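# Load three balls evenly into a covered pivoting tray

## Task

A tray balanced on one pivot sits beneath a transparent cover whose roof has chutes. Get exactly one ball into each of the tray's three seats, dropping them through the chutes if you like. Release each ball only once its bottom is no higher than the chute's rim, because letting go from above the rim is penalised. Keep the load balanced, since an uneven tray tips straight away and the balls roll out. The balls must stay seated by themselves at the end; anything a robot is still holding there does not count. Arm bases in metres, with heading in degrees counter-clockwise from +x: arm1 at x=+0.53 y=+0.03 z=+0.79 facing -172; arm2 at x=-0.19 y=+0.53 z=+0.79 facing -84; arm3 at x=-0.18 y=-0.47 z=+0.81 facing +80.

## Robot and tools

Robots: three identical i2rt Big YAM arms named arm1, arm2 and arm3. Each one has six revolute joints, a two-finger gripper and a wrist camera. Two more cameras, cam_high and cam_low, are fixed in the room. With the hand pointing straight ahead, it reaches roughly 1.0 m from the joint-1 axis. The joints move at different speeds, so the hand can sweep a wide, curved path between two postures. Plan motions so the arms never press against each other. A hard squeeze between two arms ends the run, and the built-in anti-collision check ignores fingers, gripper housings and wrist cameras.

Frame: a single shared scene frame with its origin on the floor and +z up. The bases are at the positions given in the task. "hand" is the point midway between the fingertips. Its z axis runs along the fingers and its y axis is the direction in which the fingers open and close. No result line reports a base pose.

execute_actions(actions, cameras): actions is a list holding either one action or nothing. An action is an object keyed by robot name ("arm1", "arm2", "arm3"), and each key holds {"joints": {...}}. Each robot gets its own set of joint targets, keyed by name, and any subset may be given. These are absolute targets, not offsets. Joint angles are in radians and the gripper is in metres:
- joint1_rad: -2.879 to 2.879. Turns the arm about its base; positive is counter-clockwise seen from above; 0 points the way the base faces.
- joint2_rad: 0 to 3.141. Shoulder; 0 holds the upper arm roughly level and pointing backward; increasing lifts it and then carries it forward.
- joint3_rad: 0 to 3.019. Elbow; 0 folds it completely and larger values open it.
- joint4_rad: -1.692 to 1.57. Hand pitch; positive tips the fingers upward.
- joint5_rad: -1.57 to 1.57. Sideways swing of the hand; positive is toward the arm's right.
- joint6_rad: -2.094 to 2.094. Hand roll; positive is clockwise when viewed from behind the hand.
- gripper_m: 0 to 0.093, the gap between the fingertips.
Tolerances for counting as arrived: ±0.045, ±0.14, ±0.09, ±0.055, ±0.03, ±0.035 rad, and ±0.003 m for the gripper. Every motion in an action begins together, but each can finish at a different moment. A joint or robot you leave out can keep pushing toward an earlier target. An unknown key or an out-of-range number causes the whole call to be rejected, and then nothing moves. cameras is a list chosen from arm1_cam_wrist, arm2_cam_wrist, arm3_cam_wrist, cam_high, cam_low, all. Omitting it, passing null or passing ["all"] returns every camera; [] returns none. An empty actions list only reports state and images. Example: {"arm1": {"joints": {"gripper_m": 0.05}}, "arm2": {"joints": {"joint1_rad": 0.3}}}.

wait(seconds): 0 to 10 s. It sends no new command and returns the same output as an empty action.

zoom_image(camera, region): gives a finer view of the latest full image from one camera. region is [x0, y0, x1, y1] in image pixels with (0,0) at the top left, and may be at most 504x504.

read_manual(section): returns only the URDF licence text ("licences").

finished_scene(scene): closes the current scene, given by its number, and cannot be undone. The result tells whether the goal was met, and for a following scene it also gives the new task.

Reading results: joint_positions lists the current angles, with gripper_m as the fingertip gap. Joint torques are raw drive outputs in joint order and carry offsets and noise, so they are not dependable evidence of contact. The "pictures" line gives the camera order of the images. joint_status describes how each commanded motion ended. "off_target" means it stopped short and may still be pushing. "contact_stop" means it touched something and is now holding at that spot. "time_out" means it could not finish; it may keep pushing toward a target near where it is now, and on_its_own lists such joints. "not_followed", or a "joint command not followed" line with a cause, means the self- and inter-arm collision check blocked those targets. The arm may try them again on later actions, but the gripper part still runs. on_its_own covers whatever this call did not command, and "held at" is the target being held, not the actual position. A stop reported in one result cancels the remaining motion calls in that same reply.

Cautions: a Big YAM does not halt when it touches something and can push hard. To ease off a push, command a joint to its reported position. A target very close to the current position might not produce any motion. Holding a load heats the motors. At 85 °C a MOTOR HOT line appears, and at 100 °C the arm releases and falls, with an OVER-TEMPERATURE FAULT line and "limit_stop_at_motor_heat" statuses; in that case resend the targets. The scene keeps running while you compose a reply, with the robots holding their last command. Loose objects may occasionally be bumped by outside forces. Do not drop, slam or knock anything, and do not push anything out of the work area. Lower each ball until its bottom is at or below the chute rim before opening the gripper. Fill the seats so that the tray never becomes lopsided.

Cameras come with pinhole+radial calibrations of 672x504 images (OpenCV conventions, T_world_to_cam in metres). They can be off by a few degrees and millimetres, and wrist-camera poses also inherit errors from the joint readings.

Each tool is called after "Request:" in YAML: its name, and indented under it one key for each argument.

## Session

Request:
execute_actions:
  actions: []

Scene clock: 0.00 s.
Joint torques (N m, as the arm reports them, + toward a larger angle): no reading
Motor temperatures (°C, as the motors report them): arm1=[17 19 17 20 21 18] | arm2=[17 19 21 19 20 18] | arm3=[21 22 21 17 17 17]
arm1.joint_positions: joint1_rad=+0.550 joint2_rad=+0.519 joint3_rad=+1.626 joint4_rad=-1.632 joint5_rad=-0.119 joint6_rad=-0.126 gripper_m=+0.094
arm1.joint_status: not commanded
arm1.hand: x=+0.4642 y=-0.0467 z=+1.3853 quat_wxyz=(-0.190, -0.780, -0.366, +0.470) (m; scene frame)
arm2.joint_positions: joint1_rad=-0.669 joint2_rad=+0.431 joint3_rad=+1.445 joint4_rad=-1.202 joint5_rad=+0.262 joint6_rad=-0.194 gripper_m=+0.095
arm2.joint_status: not commanded
arm2.hand: x=-0.3027 y=+0.4370 z=+1.4157 quat_wxyz=(-0.158, -0.677, -0.362, +0.621) (m; scene frame)
arm3.joint_positions: joint1_rad=+0.231 joint2_rad=+0.377 joint3_rad=+1.486 joint4_rad=-1.538 joint5_rad=-0.026 joint6_rad=+0.394 gripper_m=+0.095
arm3.joint_status: not commanded
arm3.hand: x=-0.1952 y=-0.3796 z=+1.3852 quat_wxyz=(-0.280, +0.492, -0.682, -0.463) (m; scene frame)
pictures: arm1_cam_wrist, arm2_cam_wrist, arm3_cam_wrist, cam_high, cam_low
camera_calibration (this result's frames):
arm1_cam_wrist: T_world_to_cam=[[-0.754494, 0.65303, 0.0655037, 0.292219], [0.571278, 0.702597, -0.424263, 0.356205], [-0.323079, -0.282683, -0.903167, 1.50857], [0, 0, 0, 1]] pos_world=[0.504372, -0.0146503, 1.49447]
arm2_cam_wrist: T_world_to_cam=[[-0.68853, 0.687284, 0.231447, -0.836108], [0.394691, 0.622872, -0.675462, 0.808382], [-0.608396, -0.373726, -0.700131, 1.09764], [0, 0, 0, 1]] pos_world=[-0.226947, 0.481341, 1.50804]
arm3_cam_wrist: T_world_to_cam=[[0.930743, -0.0984379, -0.352176, 0.63391], [-0.257253, -0.860722, -0.439293, 0.240022], [-0.259883, 0.499467, -0.826434, 1.40699], [0, 0, 0, 1]] pos_world=[-0.162609, -0.433753, 1.49147]
Images, in order (width x height): arm1_cam_wrist 672x504, arm2_cam_wrist 672x504, arm3_cam_wrist 672x504, cam_high 672x504, cam_low 672x504.

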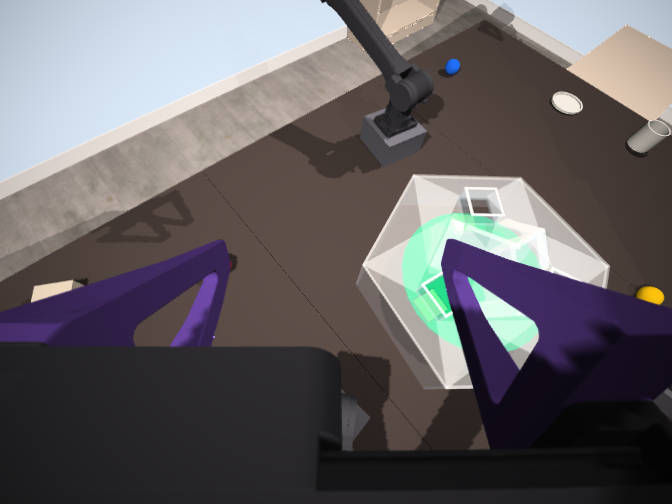

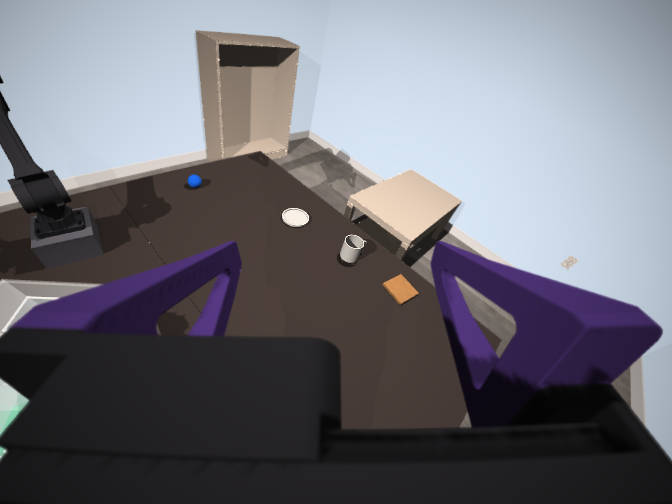

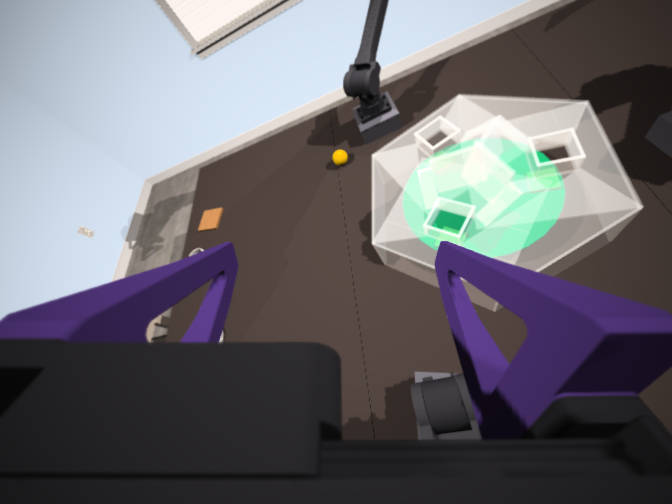

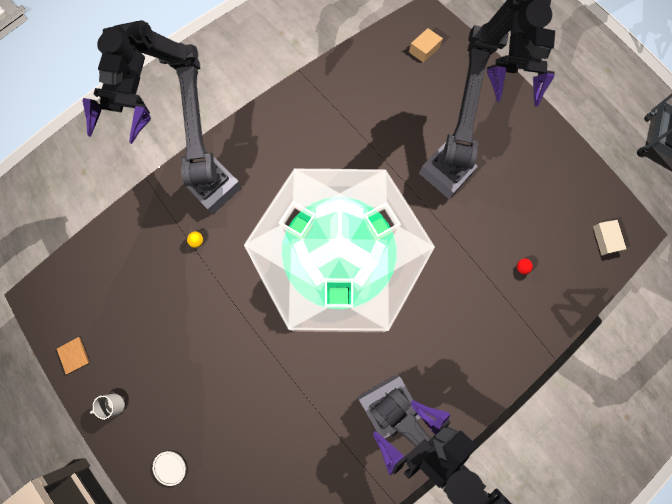

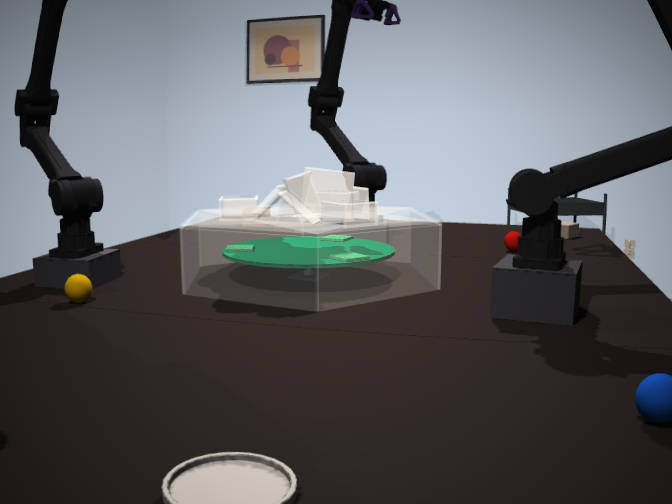

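Request:
zoom_image:
  camera: "cam_high"
  region: [230, 150, 450, 350]

Request:
zoom_image:
  camera: "cam_high"
  region: [160, 150, 280, 270]

Request:
zoom_image:
  camera: "cam_high"
  region: [410, 150, 550, 290]

Request:
zoom_image:
  camera: "cam_low"
  region: [472, 200, 672, 440]

Region (230, 150, 450, 350) of cam_high's 672x504 image, scaled by 2.291, with more detail than that image has; it fills the top 458 rows of this view, and the rest is white.

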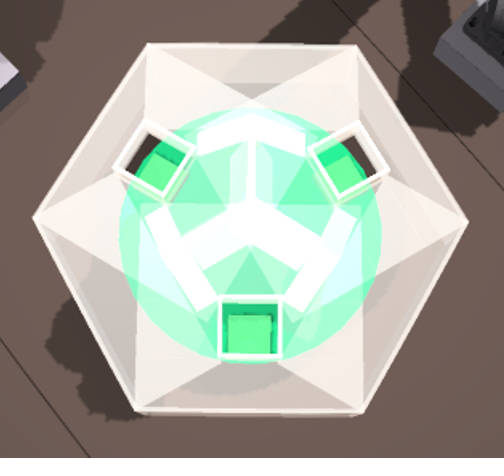

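Region (160, 150, 280, 270) of cam_high's 672x504 image, scaled by 4.200, with more detail than that image has.

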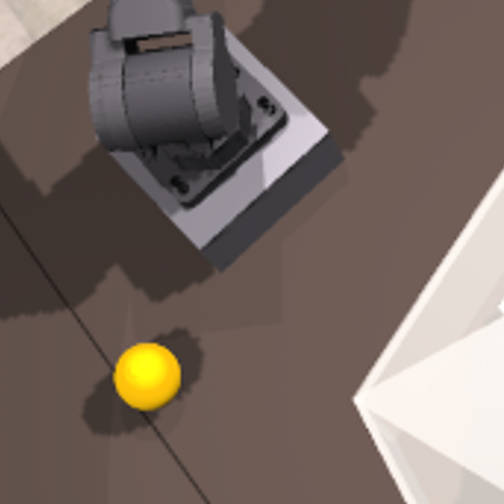

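Region (410, 150, 550, 290) of cam_high's 672x504 image, scaled by 3.600, with more detail than that image has.

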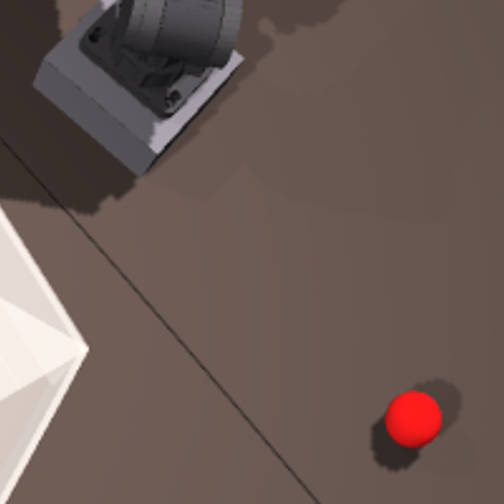

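Region (472, 200, 672, 440) of cam_low's 672x504 image, scaled by 2.100, with more detail than that image has.

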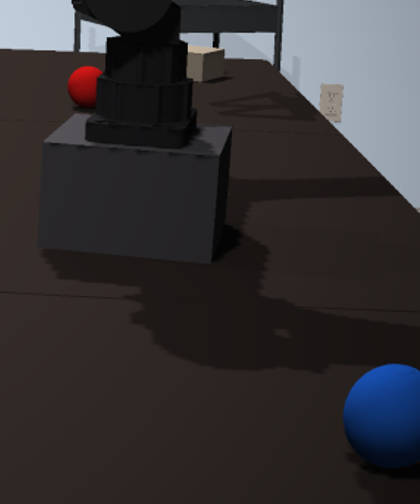

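Request:
zoom_image:
  camera: "cam_low"
  region: [170, 150, 460, 330]

Request:
zoom_image:
  camera: "cam_low"
  region: [200, 160, 320, 260]

Request:
zoom_image:
  camera: "cam_low"
  region: [20, 230, 140, 320]

Region (170, 150, 460, 330) of cam_low's 672x504 image, scaled by 1.738, with more detail than that image has; it fills the top 313 rows of this view, and the rest is white.

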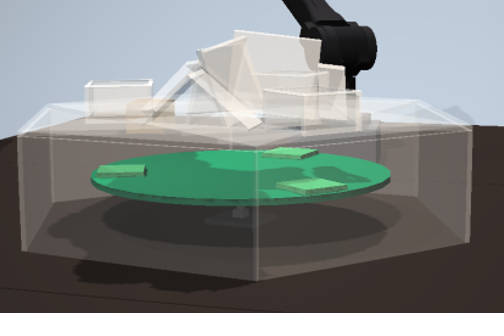

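Region (200, 160, 320, 260) of cam_low's 672x504 image, scaled by 4.200, with more detail than that image has.

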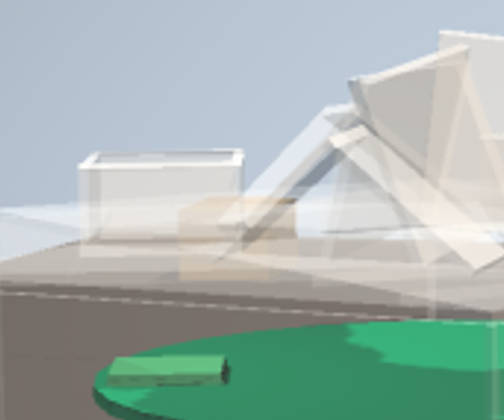

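Region (20, 230, 140, 320) of cam_low's 672x504 image, scaled by 4.200, with more detail than that image has; it fills the top 378 rows of this view, and the rest is white.

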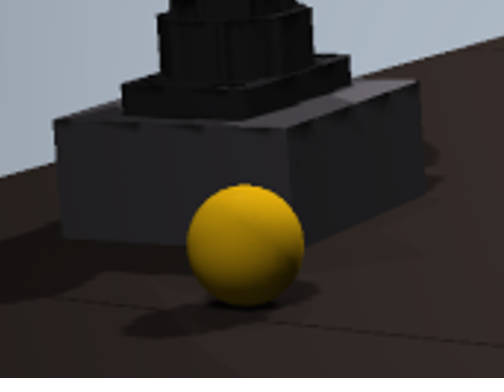

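Request:
execute_actions:
  actions:
    - {"arm1":{"joints":{"joint1_rad":1.380,"joint2_rad":1.690,"joint3_rad":1.095,"joint4_rad":-0.960,"joint5_rad":0,"joint6_rad":0,"gripper_m":0.093}},"arm2":{"joints":{"joint1_rad":-1.031,"joint2_rad":1.035,"joint3_rad":0.482,"joint4_rad":-1.000,"joint5_rad":0,"joint6_rad":0,"gripper_m":0.093}},"arm3":{"joints":{"joint1_rad":2.010,"joint2_rad":1.832,"joint3_rad":1.255,"joint4_rad":-0.978,"joint5_rad":0,"joint6_rad":0,"gripper_m":0.093}}}

Scene clock: 11.60 s.
Joint torques (N m, as the arm reports them, + toward a larger angle): arm1=[ -1.47 -12.62   7.16   0.62  -0.13   0.18] | arm2=[-0.05 -5.14  7.03  0.7  -0.02  0.09] | arm3=[ -0.8  -18.     8.03   0.6    0.06  -0.08]
Motor temperatures (°C, as the motors report them): arm1=[17 19 18 21 21 18] | arm2=[17 19 23 20 20 18] | arm3=[21 22 22 17 17 17]
arm1.joint_positions: joint1_rad=+1.388 joint2_rad=+1.683 joint3_rad=+1.094 joint4_rad=-0.973 joint5_rad=+0.001 joint6_rad=-0.012 gripper_m=+0.093
arm1.joint_status: all done
arm1.hand: x=+0.5092 y=-0.4199 z=+0.8348 quat_wxyz=(-0.005, -0.720, -0.694, +0.011) (m; scene frame)
arm2.joint_positions: joint1_rad=-1.030 joint2_rad=+1.044 joint3_rad=+0.484 joint4_rad=-0.997 joint5_rad=+0.002 joint6_rad=-0.011 gripper_m=+0.093
arm2.joint_status: all done
arm2.hand: x=-0.3613 y=+0.4036 z=+0.8292 quat_wxyz=(-0.002, -0.947, -0.322, +0.007) (m; scene frame)
arm3.joint_positions: joint1_rad=+2.017 joint2_rad=+1.816 joint3_rad=+1.261 joint4_rad=-0.979 joint5_rad=-0.001 joint6_rad=+0.008 gripper_m=+0.093
arm3.joint_status: all done
arm3.hand: x=-0.6794 y=-0.6027 z=+0.8445 quat_wxyz=(+0.002, +0.991, +0.130, -0.016) (m; scene frame)
pictures: arm1_cam_wrist, arm2_cam_wrist, arm3_cam_wrist, cam_high, cam_low
camera_calibration (this result's frames):
arm1_cam_wrist: T_world_to_cam=[[-0.999781, 0.0182906, 0.0101901, 0.510492], [0.0208466, 0.824262, 0.565824, -0.135957], [0.00194999, 0.565913, -0.824463, 1.04553], [0, 0, 0, 1]] pos_world=[0.511175, -0.488952, 0.933727]
arm2_cam_wrist: T_world_to_cam=[[-0.607525, 0.794299, -0.0011468, -0.538834], [0.653929, 0.500981, 0.566918, -0.431217], [0.450877, 0.343667, -0.823774, 0.834672], [0, 0, 0, 1]] pos_world=[-0.421704, 0.357177, 0.931428]
arm3_cam_wrist: T_world_to_cam=[[-0.256603, 0.966452, 0.0112328, 0.400483], [0.806546, 0.207714, 0.553479, 0.214262], [0.532577, 0.151084, -0.832788, 1.27952], [0, 0, 0, 1]] pos_world=[-0.75149, -0.624868, 0.94248]
Images, in order (width x height): arm1_cam_wrist 672x504, arm2_cam_wrist 672x504, arm3_cam_wrist 672x504, cam_high 672x504, cam_low 672x504.

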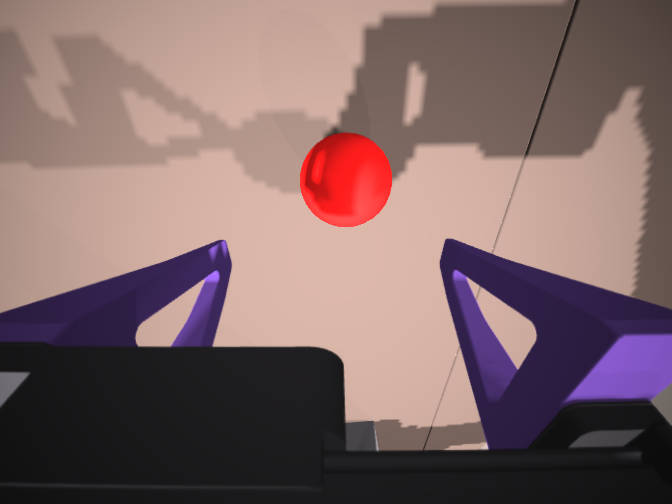

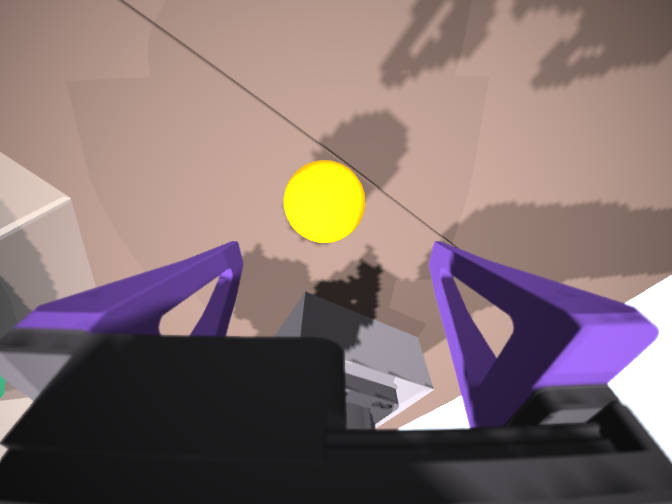

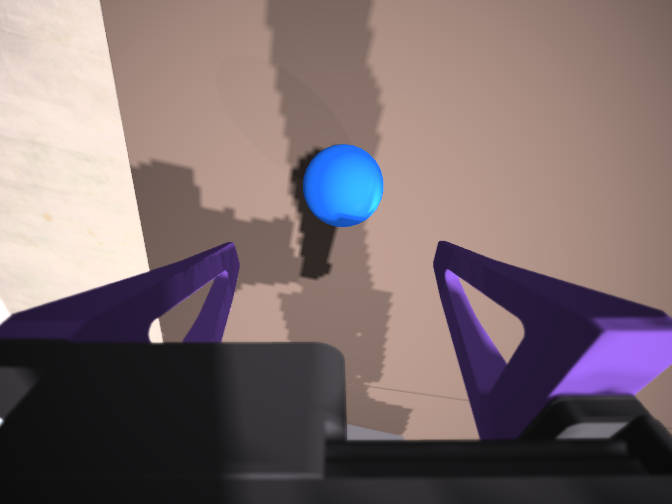

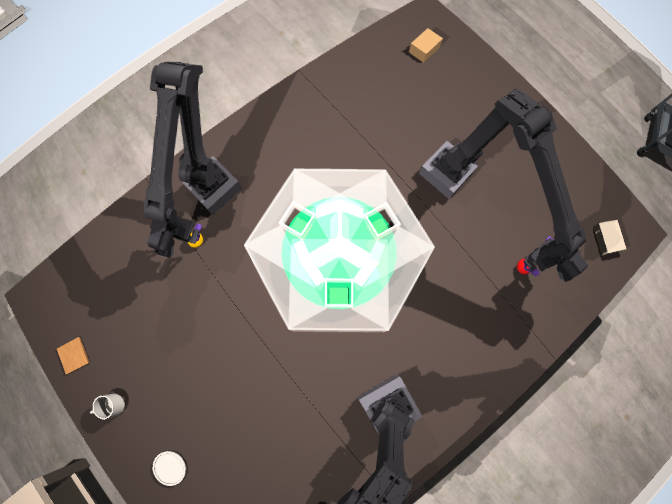

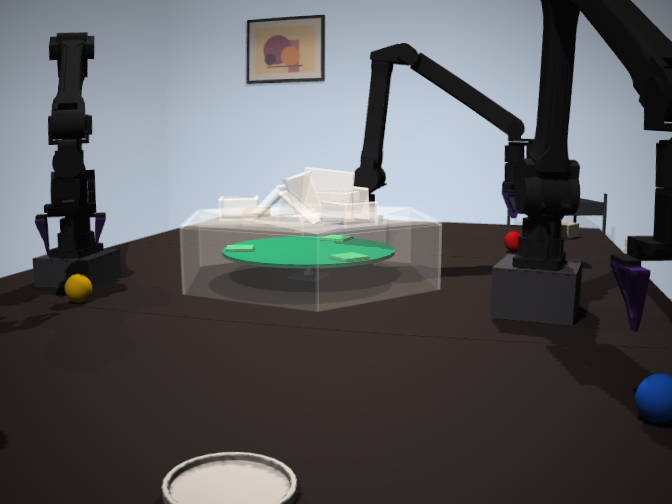

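Request:
zoom_image:
  camera: "arm1_cam_wrist"
  region: [280, 115, 410, 245]

Request:
zoom_image:
  camera: "arm2_cam_wrist"
  region: [260, 135, 390, 265]

Request:
zoom_image:
  camera: "arm3_cam_wrist"
  region: [280, 120, 410, 250]

Region (280, 115, 410, 245) of arm1_cam_wrist's 672x504 image, scaled by 3.877, with more detail than that image has.

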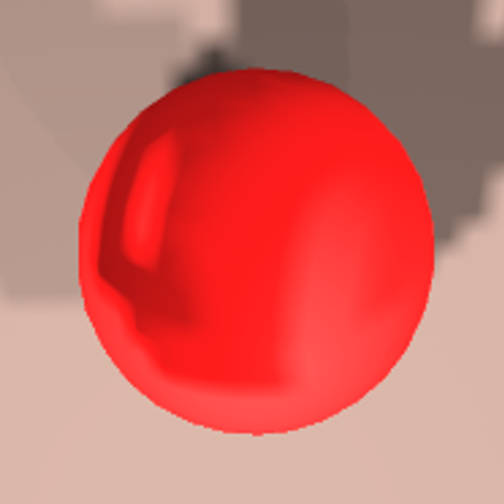

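Region (260, 135, 390, 265) of arm2_cam_wrist's 672x504 image, scaled by 3.877, with more detail than that image has.

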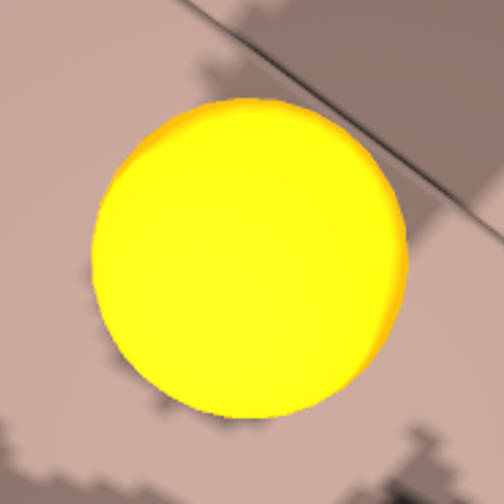

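Region (280, 120, 410, 250) of arm3_cam_wrist's 672x504 image, scaled by 3.877, with more detail than that image has.

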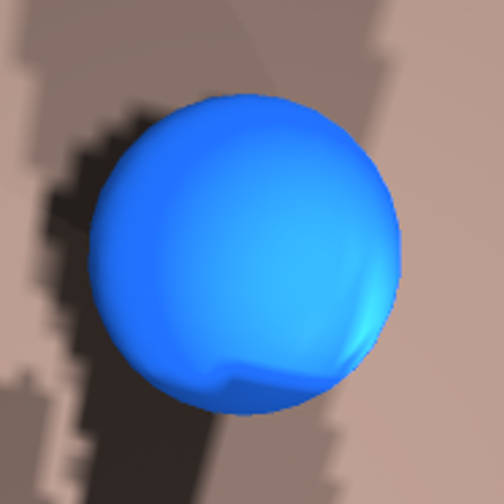

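Request:
execute_actions:
  actions:
    - {"arm1":{"joints":{"joint1_rad":1.368,"joint2_rad":1.840,"joint3_rad":1.043,"joint4_rad":-0.767}},"arm2":{"joints":{"joint1_rad":-0.988,"joint2_rad":1.268,"joint3_rad":0.366,"joint4_rad":-0.658}},"arm3":{"joints":{"joint1_rad":2.000,"joint2_rad":1.992,"joint3_rad":1.223,"joint4_rad":-0.806}}}

Scene clock: 15.53 s.
Joint torques (N m, as the arm reports them, + toward a larger angle): arm1=[ -1.51 -14.87   5.69   0.52  -0.13   0.2 ] | arm2=[ 0.28 -5.53  5.48  1.47  0.01  0.09] | arm3=[ -1.6  -21.07   7.12   0.95   0.07  -0.09]
Motor temperatures (°C, as the motors report them): arm1=[17 19 19 21 21 18] | arm2=[17 19 23 20 20 18] | arm3=[21 22 22 17 17 17]
arm1.joint_positions: joint1_rad=+1.377 joint2_rad=+1.847 joint3_rad=+1.046 joint4_rad=-0.780 joint5_rad=+0.001 joint6_rad=-0.012 gripper_m=+0.093
arm1.joint_status: all done
arm1.hand: x=+0.5038 y=-0.4229 z=+0.7499 quat_wxyz=(+0.002, -0.724, -0.690, +0.004) (m; scene frame)
arm2.joint_positions: joint1_rad=-0.992 joint2_rad=+1.273 joint3_rad=+0.361 joint4_rad=-0.675 joint5_rad=+0.002 joint6_rad=-0.011 gripper_m=+0.093
arm2.joint_status: all done
arm2.hand: x=-0.3472 y=+0.4042 z=+0.7507 quat_wxyz=(+0.003, -0.940, -0.340, -0.007) (m; scene frame)
arm3.joint_positions: joint1_rad=+2.011 joint2_rad=+1.988 joint3_rad=+1.222 joint4_rad=-0.817 joint5_rad=-0.001 joint6_rad=+0.008 gripper_m=+0.093
arm3.joint_status: all done
arm3.hand: x=-0.6763 y=-0.5986 z=+0.7487 quat_wxyz=(-0.001, +0.992, +0.127, +0.008) (m; scene frame)
pictures: arm1_cam_wrist, arm2_cam_wrist, arm3_cam_wrist, cam_high, cam_low
camera_calibration (this result's frames):
arm1_cam_wrist: T_world_to_cam=[[-0.999548, 0.0285364, 0.00945988, 0.510733], [0.0287164, 0.813126, 0.58138, -0.105716], [0.00889838, 0.581388, -0.813577, 0.972091], [0, 0, 0, 1]] pos_world=[0.504888, -0.493777, 0.847501]
arm2_cam_wrist: T_world_to_cam=[[-0.637089, 0.770788, -0.00174006, -0.531109], [0.620878, 0.514517, 0.591425, -0.431514], [0.456759, 0.37571, -0.806358, 0.739398], [0, 0, 0, 1]] pos_world=[-0.408172, 0.353594, 0.850503]
arm3_cam_wrist: T_world_to_cam=[[-0.251204, 0.967864, 0.0116975, 0.402496], [0.780984, 0.195531, 0.593154, 0.209657], [0.571805, 0.158138, -0.805004, 1.20747], [0, 0, 0, 1]] pos_world=[-0.753068, -0.621503, 0.842951]
Images, in order (width x height): arm1_cam_wrist 672x504, arm2_cam_wrist 672x504, arm3_cam_wrist 672x504, cam_high 672x504, cam_low 672x504.

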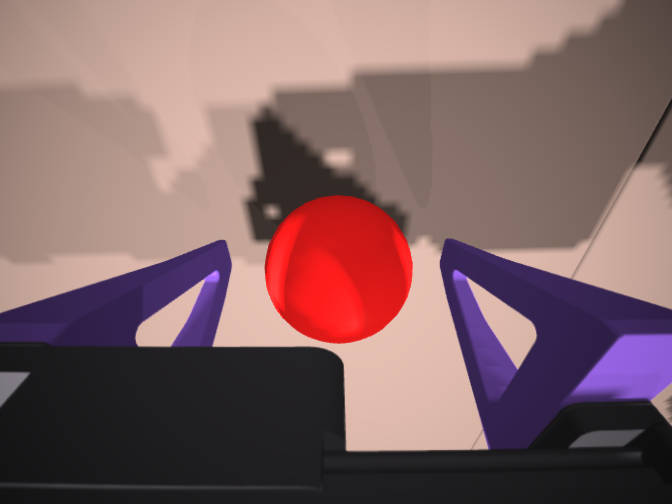

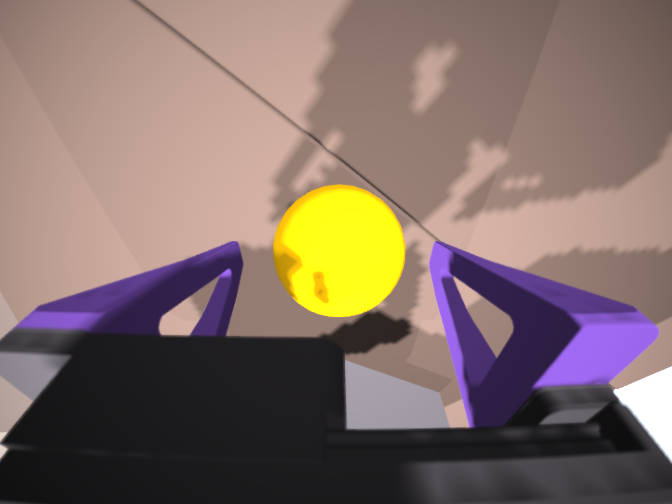

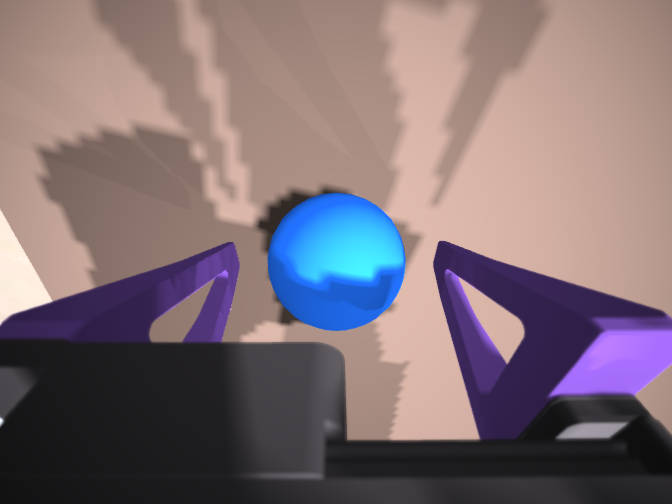

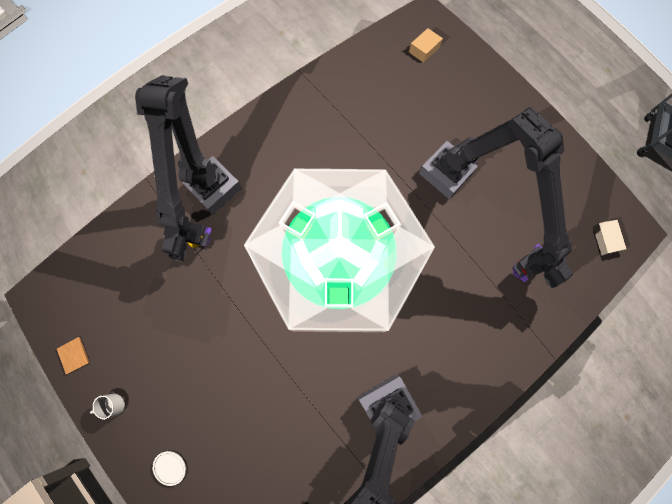

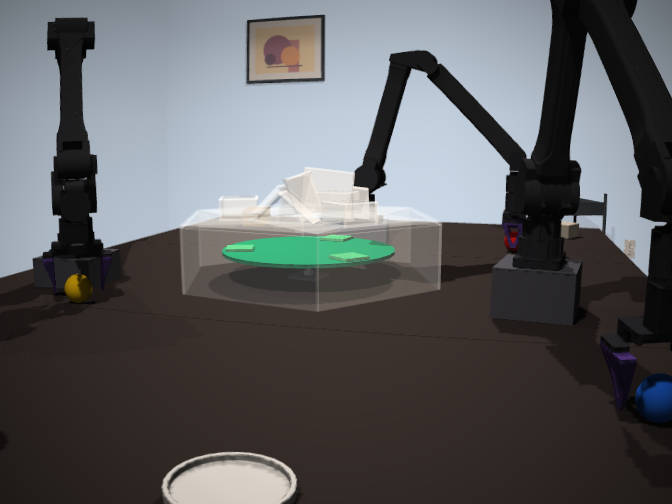

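Request:
execute_actions:
  actions:
    - {"arm1":{"joints":{"joint2_rad":1.816,"gripper_m":0.080}},"arm2":{"joints":{"joint4_rad":-0.630,"gripper_m":0.080}},"arm3":{"joints":{"joint2_rad":1.964,"joint4_rad":-0.792,"gripper_m":0.080}}}
  cameras: ["arm1_cam_wrist","arm2_cam_wrist","arm3_cam_wrist"]

Scene clock: 18.23 s.
Joint torques (N m, as the arm reports them, + toward a larger angle): arm1=[ -1.6  -14.7    6.02   0.57  -0.13   0.18] | arm2=[ 0.5  -5.28  5.65  1.62 -0.02  0.09] | arm3=[ -1.15 -23.1    7.56   0.95   0.04  -0.07]
Motor temperatures (°C, as the motors report them): arm1=[17 20 19 21 21 18] | arm2=[17 19 23 20 20 18] | arm3=[21 22 22 17 17 17]
arm1.joint_positions: joint1_rad=+1.377 joint2_rad=+1.826 joint3_rad=+1.046 joint4_rad=-0.780 joint5_rad=+0.001 joint6_rad=-0.012 gripper_m=+0.080
arm1.joint_status: all done
arm1.hand: x=+0.5036 y=-0.4262 z=+0.7587 quat_wxyz=(-0.005, -0.724, -0.690, +0.011) (m; scene frame)
arm2.joint_positions: joint1_rad=-0.992 joint2_rad=+1.273 joint3_rad=+0.361 joint4_rad=-0.648 joint5_rad=+0.002 joint6_rad=-0.011 gripper_m=+0.080
arm2.joint_status: all done
arm2.hand: x=-0.3524 y=+0.3999 z=+0.7506 quat_wxyz=(-0.002, -0.940, -0.340, +0.006) (m; scene frame)
arm3.joint_positions: joint1_rad=+2.011 joint2_rad=+1.975 joint3_rad=+1.222 joint4_rad=-0.804 joint5_rad=-0.001 joint6_rad=+0.008 gripper_m=+0.080
arm3.joint_status: all done
arm3.hand: x=-0.6818 y=-0.6001 z=+0.7551 quat_wxyz=(+0.001, +0.992, +0.127, -0.005) (m; scene frame)
pictures: arm1_cam_wrist, arm2_cam_wrist, arm3_cam_wrist
camera_calibration (this result's frames):
arm1_cam_wrist: T_world_to_cam=[[-0.99954, 0.0285902, 0.0100971, 0.510143], [0.0292947, 0.824696, 0.564817, -0.0909306], [0.00782121, 0.564853, -0.825154, 0.983468], [0, 0, 0, 1]] pos_world=[0.50488, -0.49511, 0.857721]
arm2_cam_wrist: T_world_to_cam=[[-0.637087, 0.77079, -0.00154613, -0.531302], [0.633259, 0.524554, 0.569058, -0.408917], [0.439435, 0.36156, -0.822296, 0.754893], [0, 0, 0, 1]] pos_world=[-0.411261, 0.351082, 0.852621]
arm3_cam_wrist: T_world_to_cam=[[-0.250931, 0.967937, 0.0114645, 0.402882], [0.795575, 0.199472, 0.572076, 0.238684], [0.551447, 0.152673, -0.820121, 1.21019], [0, 0, 0, 1]] pos_world=[-0.756149, -0.622337, 0.851336]
Images, in order (width x height): arm1_cam_wrist 672x504, arm2_cam_wrist 672x504, arm3_cam_wrist 672x504.

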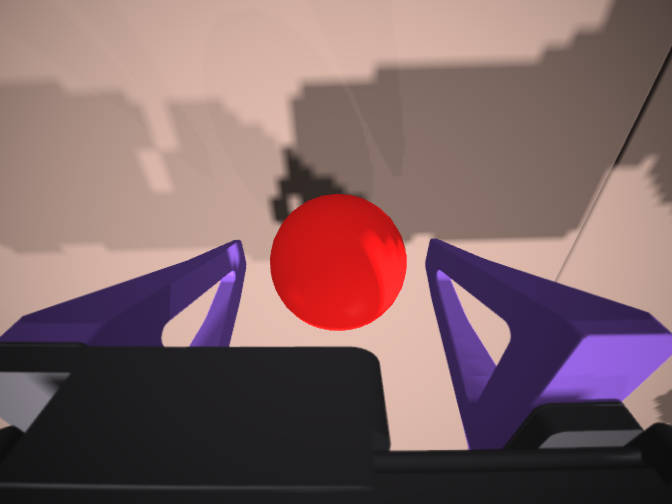

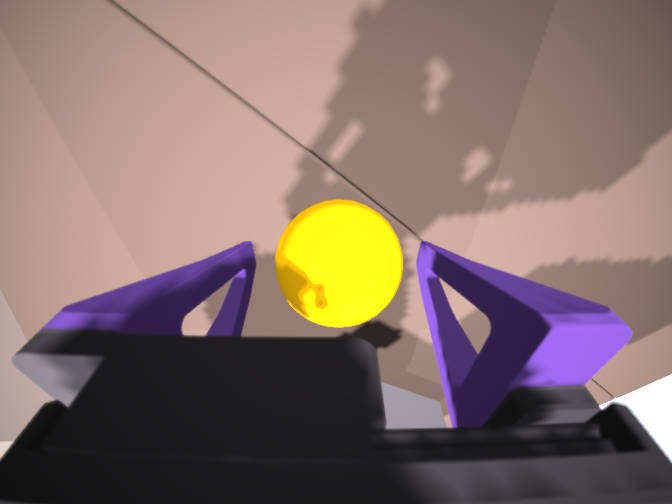

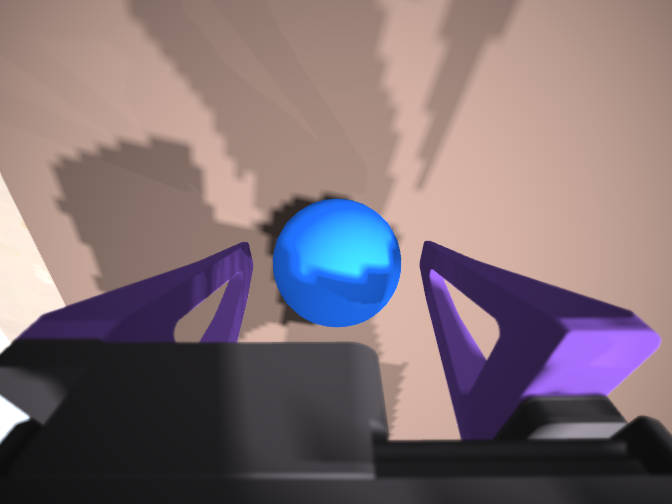

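Request:
execute_actions:
  actions:
    - {"arm1":{"joints":{"gripper_m":0.045}},"arm2":{"joints":{"gripper_m":0.045}},"arm3":{"joints":{"gripper_m":0.045}}}
  cameras: ["arm1_cam_wrist","arm2_cam_wrist","arm3_cam_wrist"]

Scene clock: 23.30 s.
Joint torques (N m, as the arm reports them, + toward a larger angle): arm1=[ -1.7  -14.47   6.05   0.42  -0.11   0.17] | arm2=[ 0.11 -5.06  5.58  1.57  0.04  0.09] | arm3=[ -1.65 -22.68   7.4    1.09   0.06  -0.08]
Motor temperatures (°C, as the motors report them): arm1=[17 20 19 21 21 18] | arm2=[17 19 23 20 20 18] | arm3=[21 23 22 17 17 17]
arm1.joint_positions: joint1_rad=+1.377 joint2_rad=+1.826 joint3_rad=+1.046 joint4_rad=-0.780 joint5_rad=+0.001 joint6_rad=-0.011 gripper_m=+0.056
arm1.joint_status: gripper_m off_target (ended at +0.056, target +0.045)
arm1.hand: x=+0.5035 y=-0.4263 z=+0.7587 quat_wxyz=(-0.005, -0.724, -0.690, +0.011) (m; scene frame)
arm2.joint_positions: joint1_rad=-0.992 joint2_rad=+1.273 joint3_rad=+0.361 joint4_rad=-0.648 joint5_rad=+0.001 joint6_rad=-0.010 gripper_m=+0.056
arm2.joint_status: gripper_m off_target (ended at +0.056, target +0.045)
arm2.hand: x=-0.3525 y=+0.3998 z=+0.7506 quat_wxyz=(-0.002, -0.940, -0.340, +0.006) (m; scene frame)
arm3.joint_positions: joint1_rad=+2.011 joint2_rad=+1.975 joint3_rad=+1.222 joint4_rad=-0.803 joint5_rad=+0.000 joint6_rad=+0.008 gripper_m=+0.056
arm3.joint_status: gripper_m off_target (ended at +0.056, target +0.045)
arm3.hand: x=-0.6820 y=-0.6000 z=+0.7551 quat_wxyz=(+0.000, +0.992, +0.127, -0.005) (m; scene frame)
pictures: arm1_cam_wrist, arm2_cam_wrist, arm3_cam_wrist
camera_calibration (this result's frames):
arm1_cam_wrist: T_world_to_cam=[[-0.999518, 0.0293538, 0.0100953, 0.510281], [0.0299269, 0.824892, 0.564497, -0.0908509], [0.00824259, 0.564527, -0.825373, 0.983334], [0, 0, 0, 1]] pos_world=[0.504649, -0.495156, 0.857751]
arm2_cam_wrist: T_world_to_cam=[[-0.636796, 0.77103, -0.00192946, -0.530943], [0.633487, 0.524622, 0.568741, -0.40855], [0.439529, 0.36095, -0.822514, 0.755388], [0, 0, 0, 1]] pos_world=[-0.411306, 0.35105, 0.852652]
arm3_cam_wrist: T_world_to_cam=[[-0.250918, 0.967936, 0.011839, 0.402543], [0.796054, 0.199372, 0.571445, 0.239581], [0.550761, 0.15281, -0.820555, 1.21024], [0, 0, 0, 1]] pos_world=[-0.756267, -0.622339, 0.851396]
Images, in order (width x height): arm1_cam_wrist 672x504, arm2_cam_wrist 672x504, arm3_cam_wrist 672x504.

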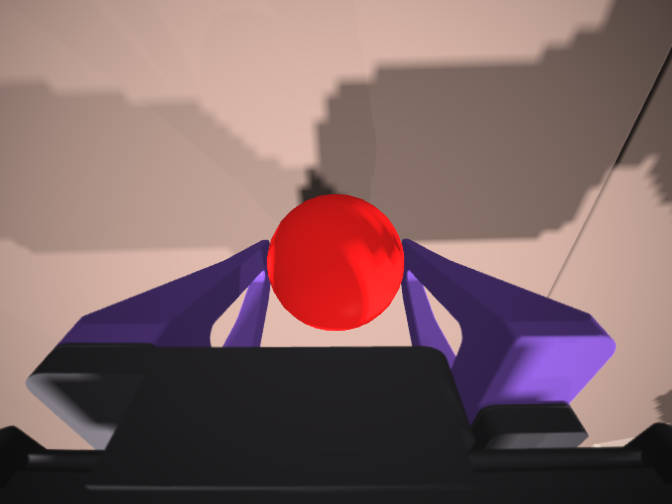

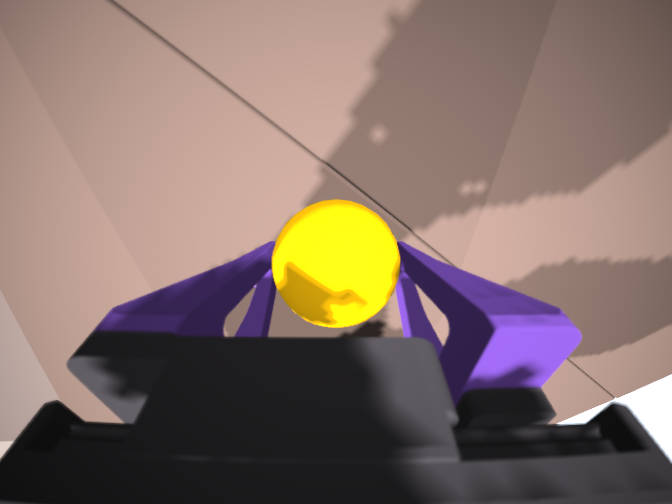

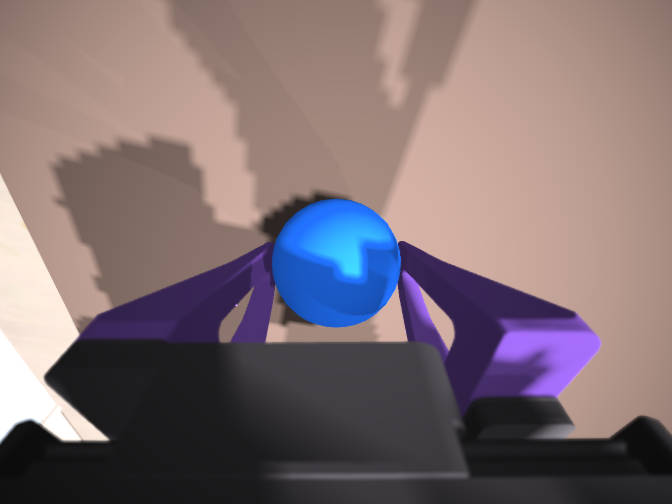

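Request:
execute_actions:
  actions:
    - {"arm1":{"joints":{"joint1_rad":-0.093,"joint2_rad":1.065,"joint3_rad":0.847,"joint4_rad":-0.970}},"arm2":{"joints":{"joint1_rad":0.290,"joint2_rad":1.097,"joint3_rad":0.918,"joint4_rad":-0.976}},"arm3":{"joints":{"joint1_rad":-0.081,"joint2_rad":1.168,"joint3_rad":0.868,"joint4_rad":-0.893}}}

Scene clock: 29.47 s.
Joint torques (N m, as the arm reports them, + toward a larger angle): arm1=[-1.03 -6.84  9.12  0.33 -0.12  0.18] | arm2=[ 0.09 -8.39 11.98  1.    0.13  0.07] | arm3=[ -0.85 -10.54   9.59   0.86  -0.03  -0.1 ]
Motor temperatures (°C, as the motors report them): arm1=[17 20 19 21 21 18] | arm2=[17 19 24 20 20 18] | arm3=[21 23 22 17 17 17]
arm1.joint_positions: joint1_rad=-0.091 joint2_rad=+1.071 joint3_rad=+0.844 joint4_rad=-0.960 joint5_rad=+0.001 joint6_rad=-0.011 gripper_m=+0.056
arm1.joint_status: all done
arm1.hand: x=+0.1694 y=+0.0181 z=+0.9722 quat_wxyz=(-0.008, -0.981, -0.025, +0.195) (m; scene frame)
arm2.joint_positions: joint1_rad=+0.292 joint2_rad=+1.113 joint3_rad=+0.869 joint4_rad=-0.963 joint5_rad=-0.002 joint6_rad=-0.009 gripper_m=+0.056
arm2.joint_status: all done
arm2.hand: x=-0.0433 y=+0.1891 z=+0.9646 quat_wxyz=(-0.151, -0.541, -0.821, +0.101) (m; scene frame)
arm3.joint_positions: joint1_rad=-0.079 joint2_rad=+1.175 joint3_rad=+0.874 joint4_rad=-0.883 joint5_rad=+0.001 joint6_rad=+0.008 gripper_m=+0.056
arm3.joint_status: all done
arm3.hand: x=-0.0837 y=-0.0841 z=+0.9781 quat_wxyz=(-0.154, +0.596, -0.779, -0.117) (m; scene frame)
pictures: arm1_cam_wrist, arm2_cam_wrist, arm3_cam_wrist, cam_high, cam_low
camera_calibration (this result's frames):
arm1_cam_wrist: T_world_to_cam=[[-0.0696839, 0.997568, 0.00170677, -0.00566224], [0.971059, 0.0674402, 0.229122, -0.387623], [0.22845, 0.0176235, -0.973396, 1.02788], [0, 0, 0, 1]] pos_world=[0.141191, 0.0136749, 1.08936]
arm2_cam_wrist: T_world_to_cam=[[-0.919786, -0.392418, -0.00143114, 0.0361203], [-0.38038, 0.890663, 0.249061, -0.420342], [-0.0964611, 0.229627, -0.968487, 1.01396], [0, 0, 0, 1]] pos_world=[-0.0288593, 0.155725, 1.08675]
arm3_cam_wrist: T_world_to_cam=[[0.963775, -0.266465, 0.0115556, 0.0487649], [-0.262009, -0.937778, 0.227867, -0.315162], [-0.0498819, -0.22264, -0.973624, 1.05279], [0, 0, 0, 1]] pos_world=[-0.0770587, -0.048165, 1.09627]
Images, in order (width x height): arm1_cam_wrist 672x504, arm2_cam_wrist 672x504, arm3_cam_wrist 672x504, cam_high 672x504, cam_low 672x504.

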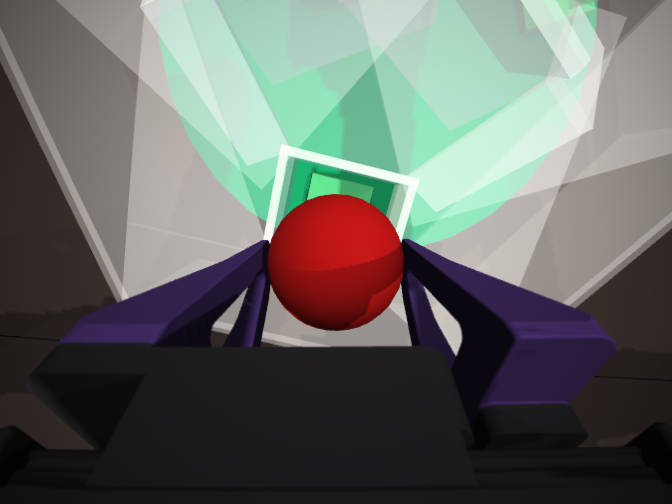

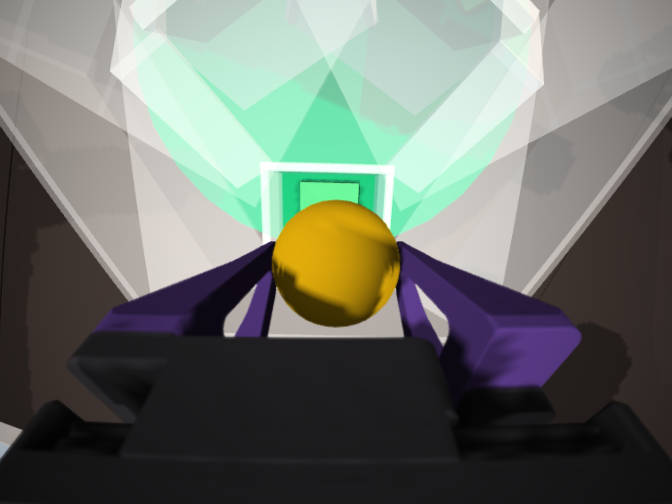

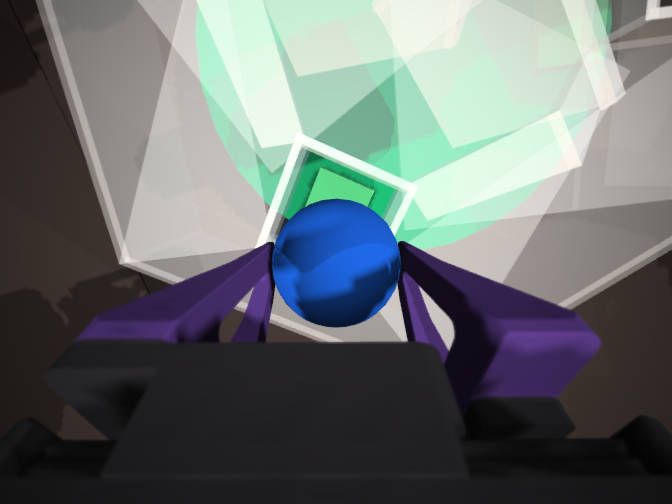

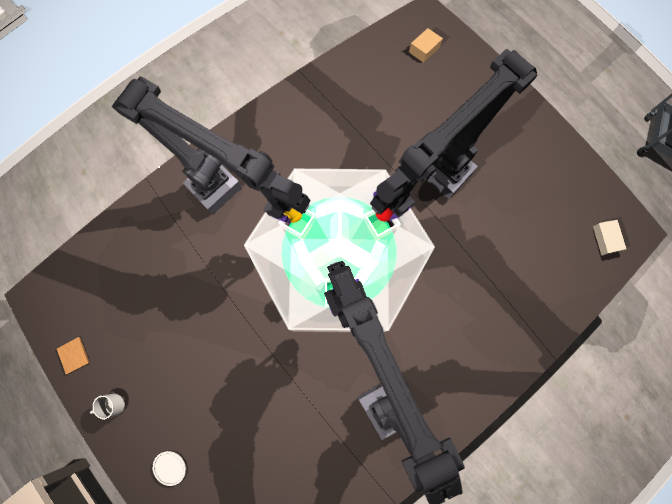

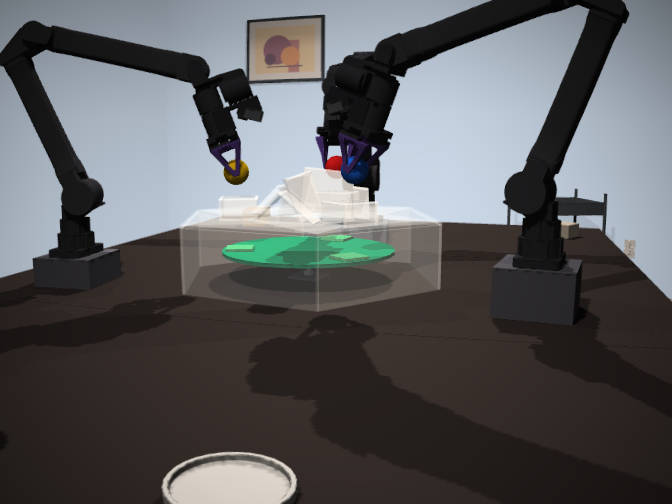

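Request:
zoom_image:
  camera: "arm1_cam_wrist"
  region: [240, 130, 440, 340]

Request:
zoom_image:
  camera: "arm2_cam_wrist"
  region: [240, 130, 440, 340]

Request:
zoom_image:
  camera: "arm3_cam_wrist"
  region: [240, 125, 440, 335]

Region (240, 130, 440, 340) of arm1_cam_wrist's 672x504 image, scaled by 2.400, with more detail than that image has; it fills the left 480 columns of this view, and the rest is white.

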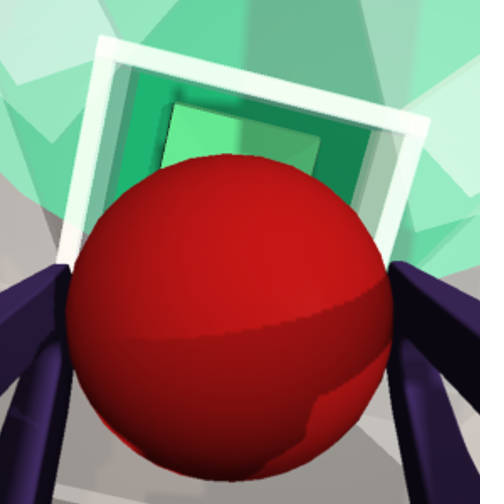

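Region (240, 130, 440, 340) of arm2_cam_wrist's 672x504 image, scaled by 2.400, with more detail than that image has; it fills the left 480 columns of this view, and the rest is white.

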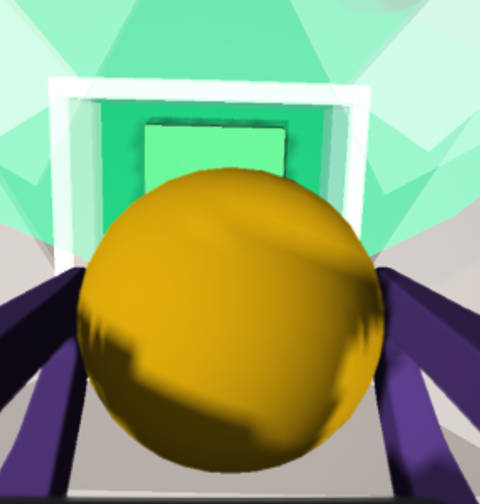

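Region (240, 125, 440, 335) of arm3_cam_wrist's 672x504 image, scaled by 2.400, with more detail than that image has; it fills the left 480 columns of this view, and the rest is white.

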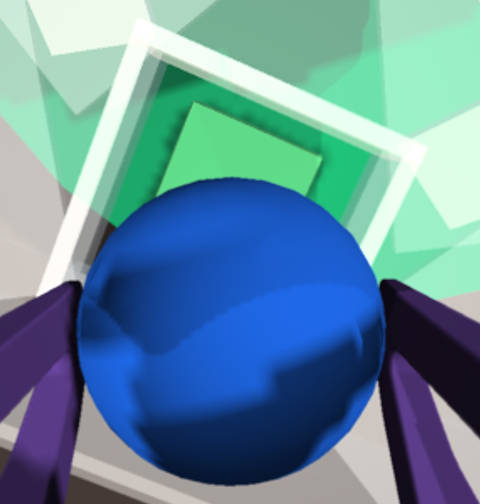

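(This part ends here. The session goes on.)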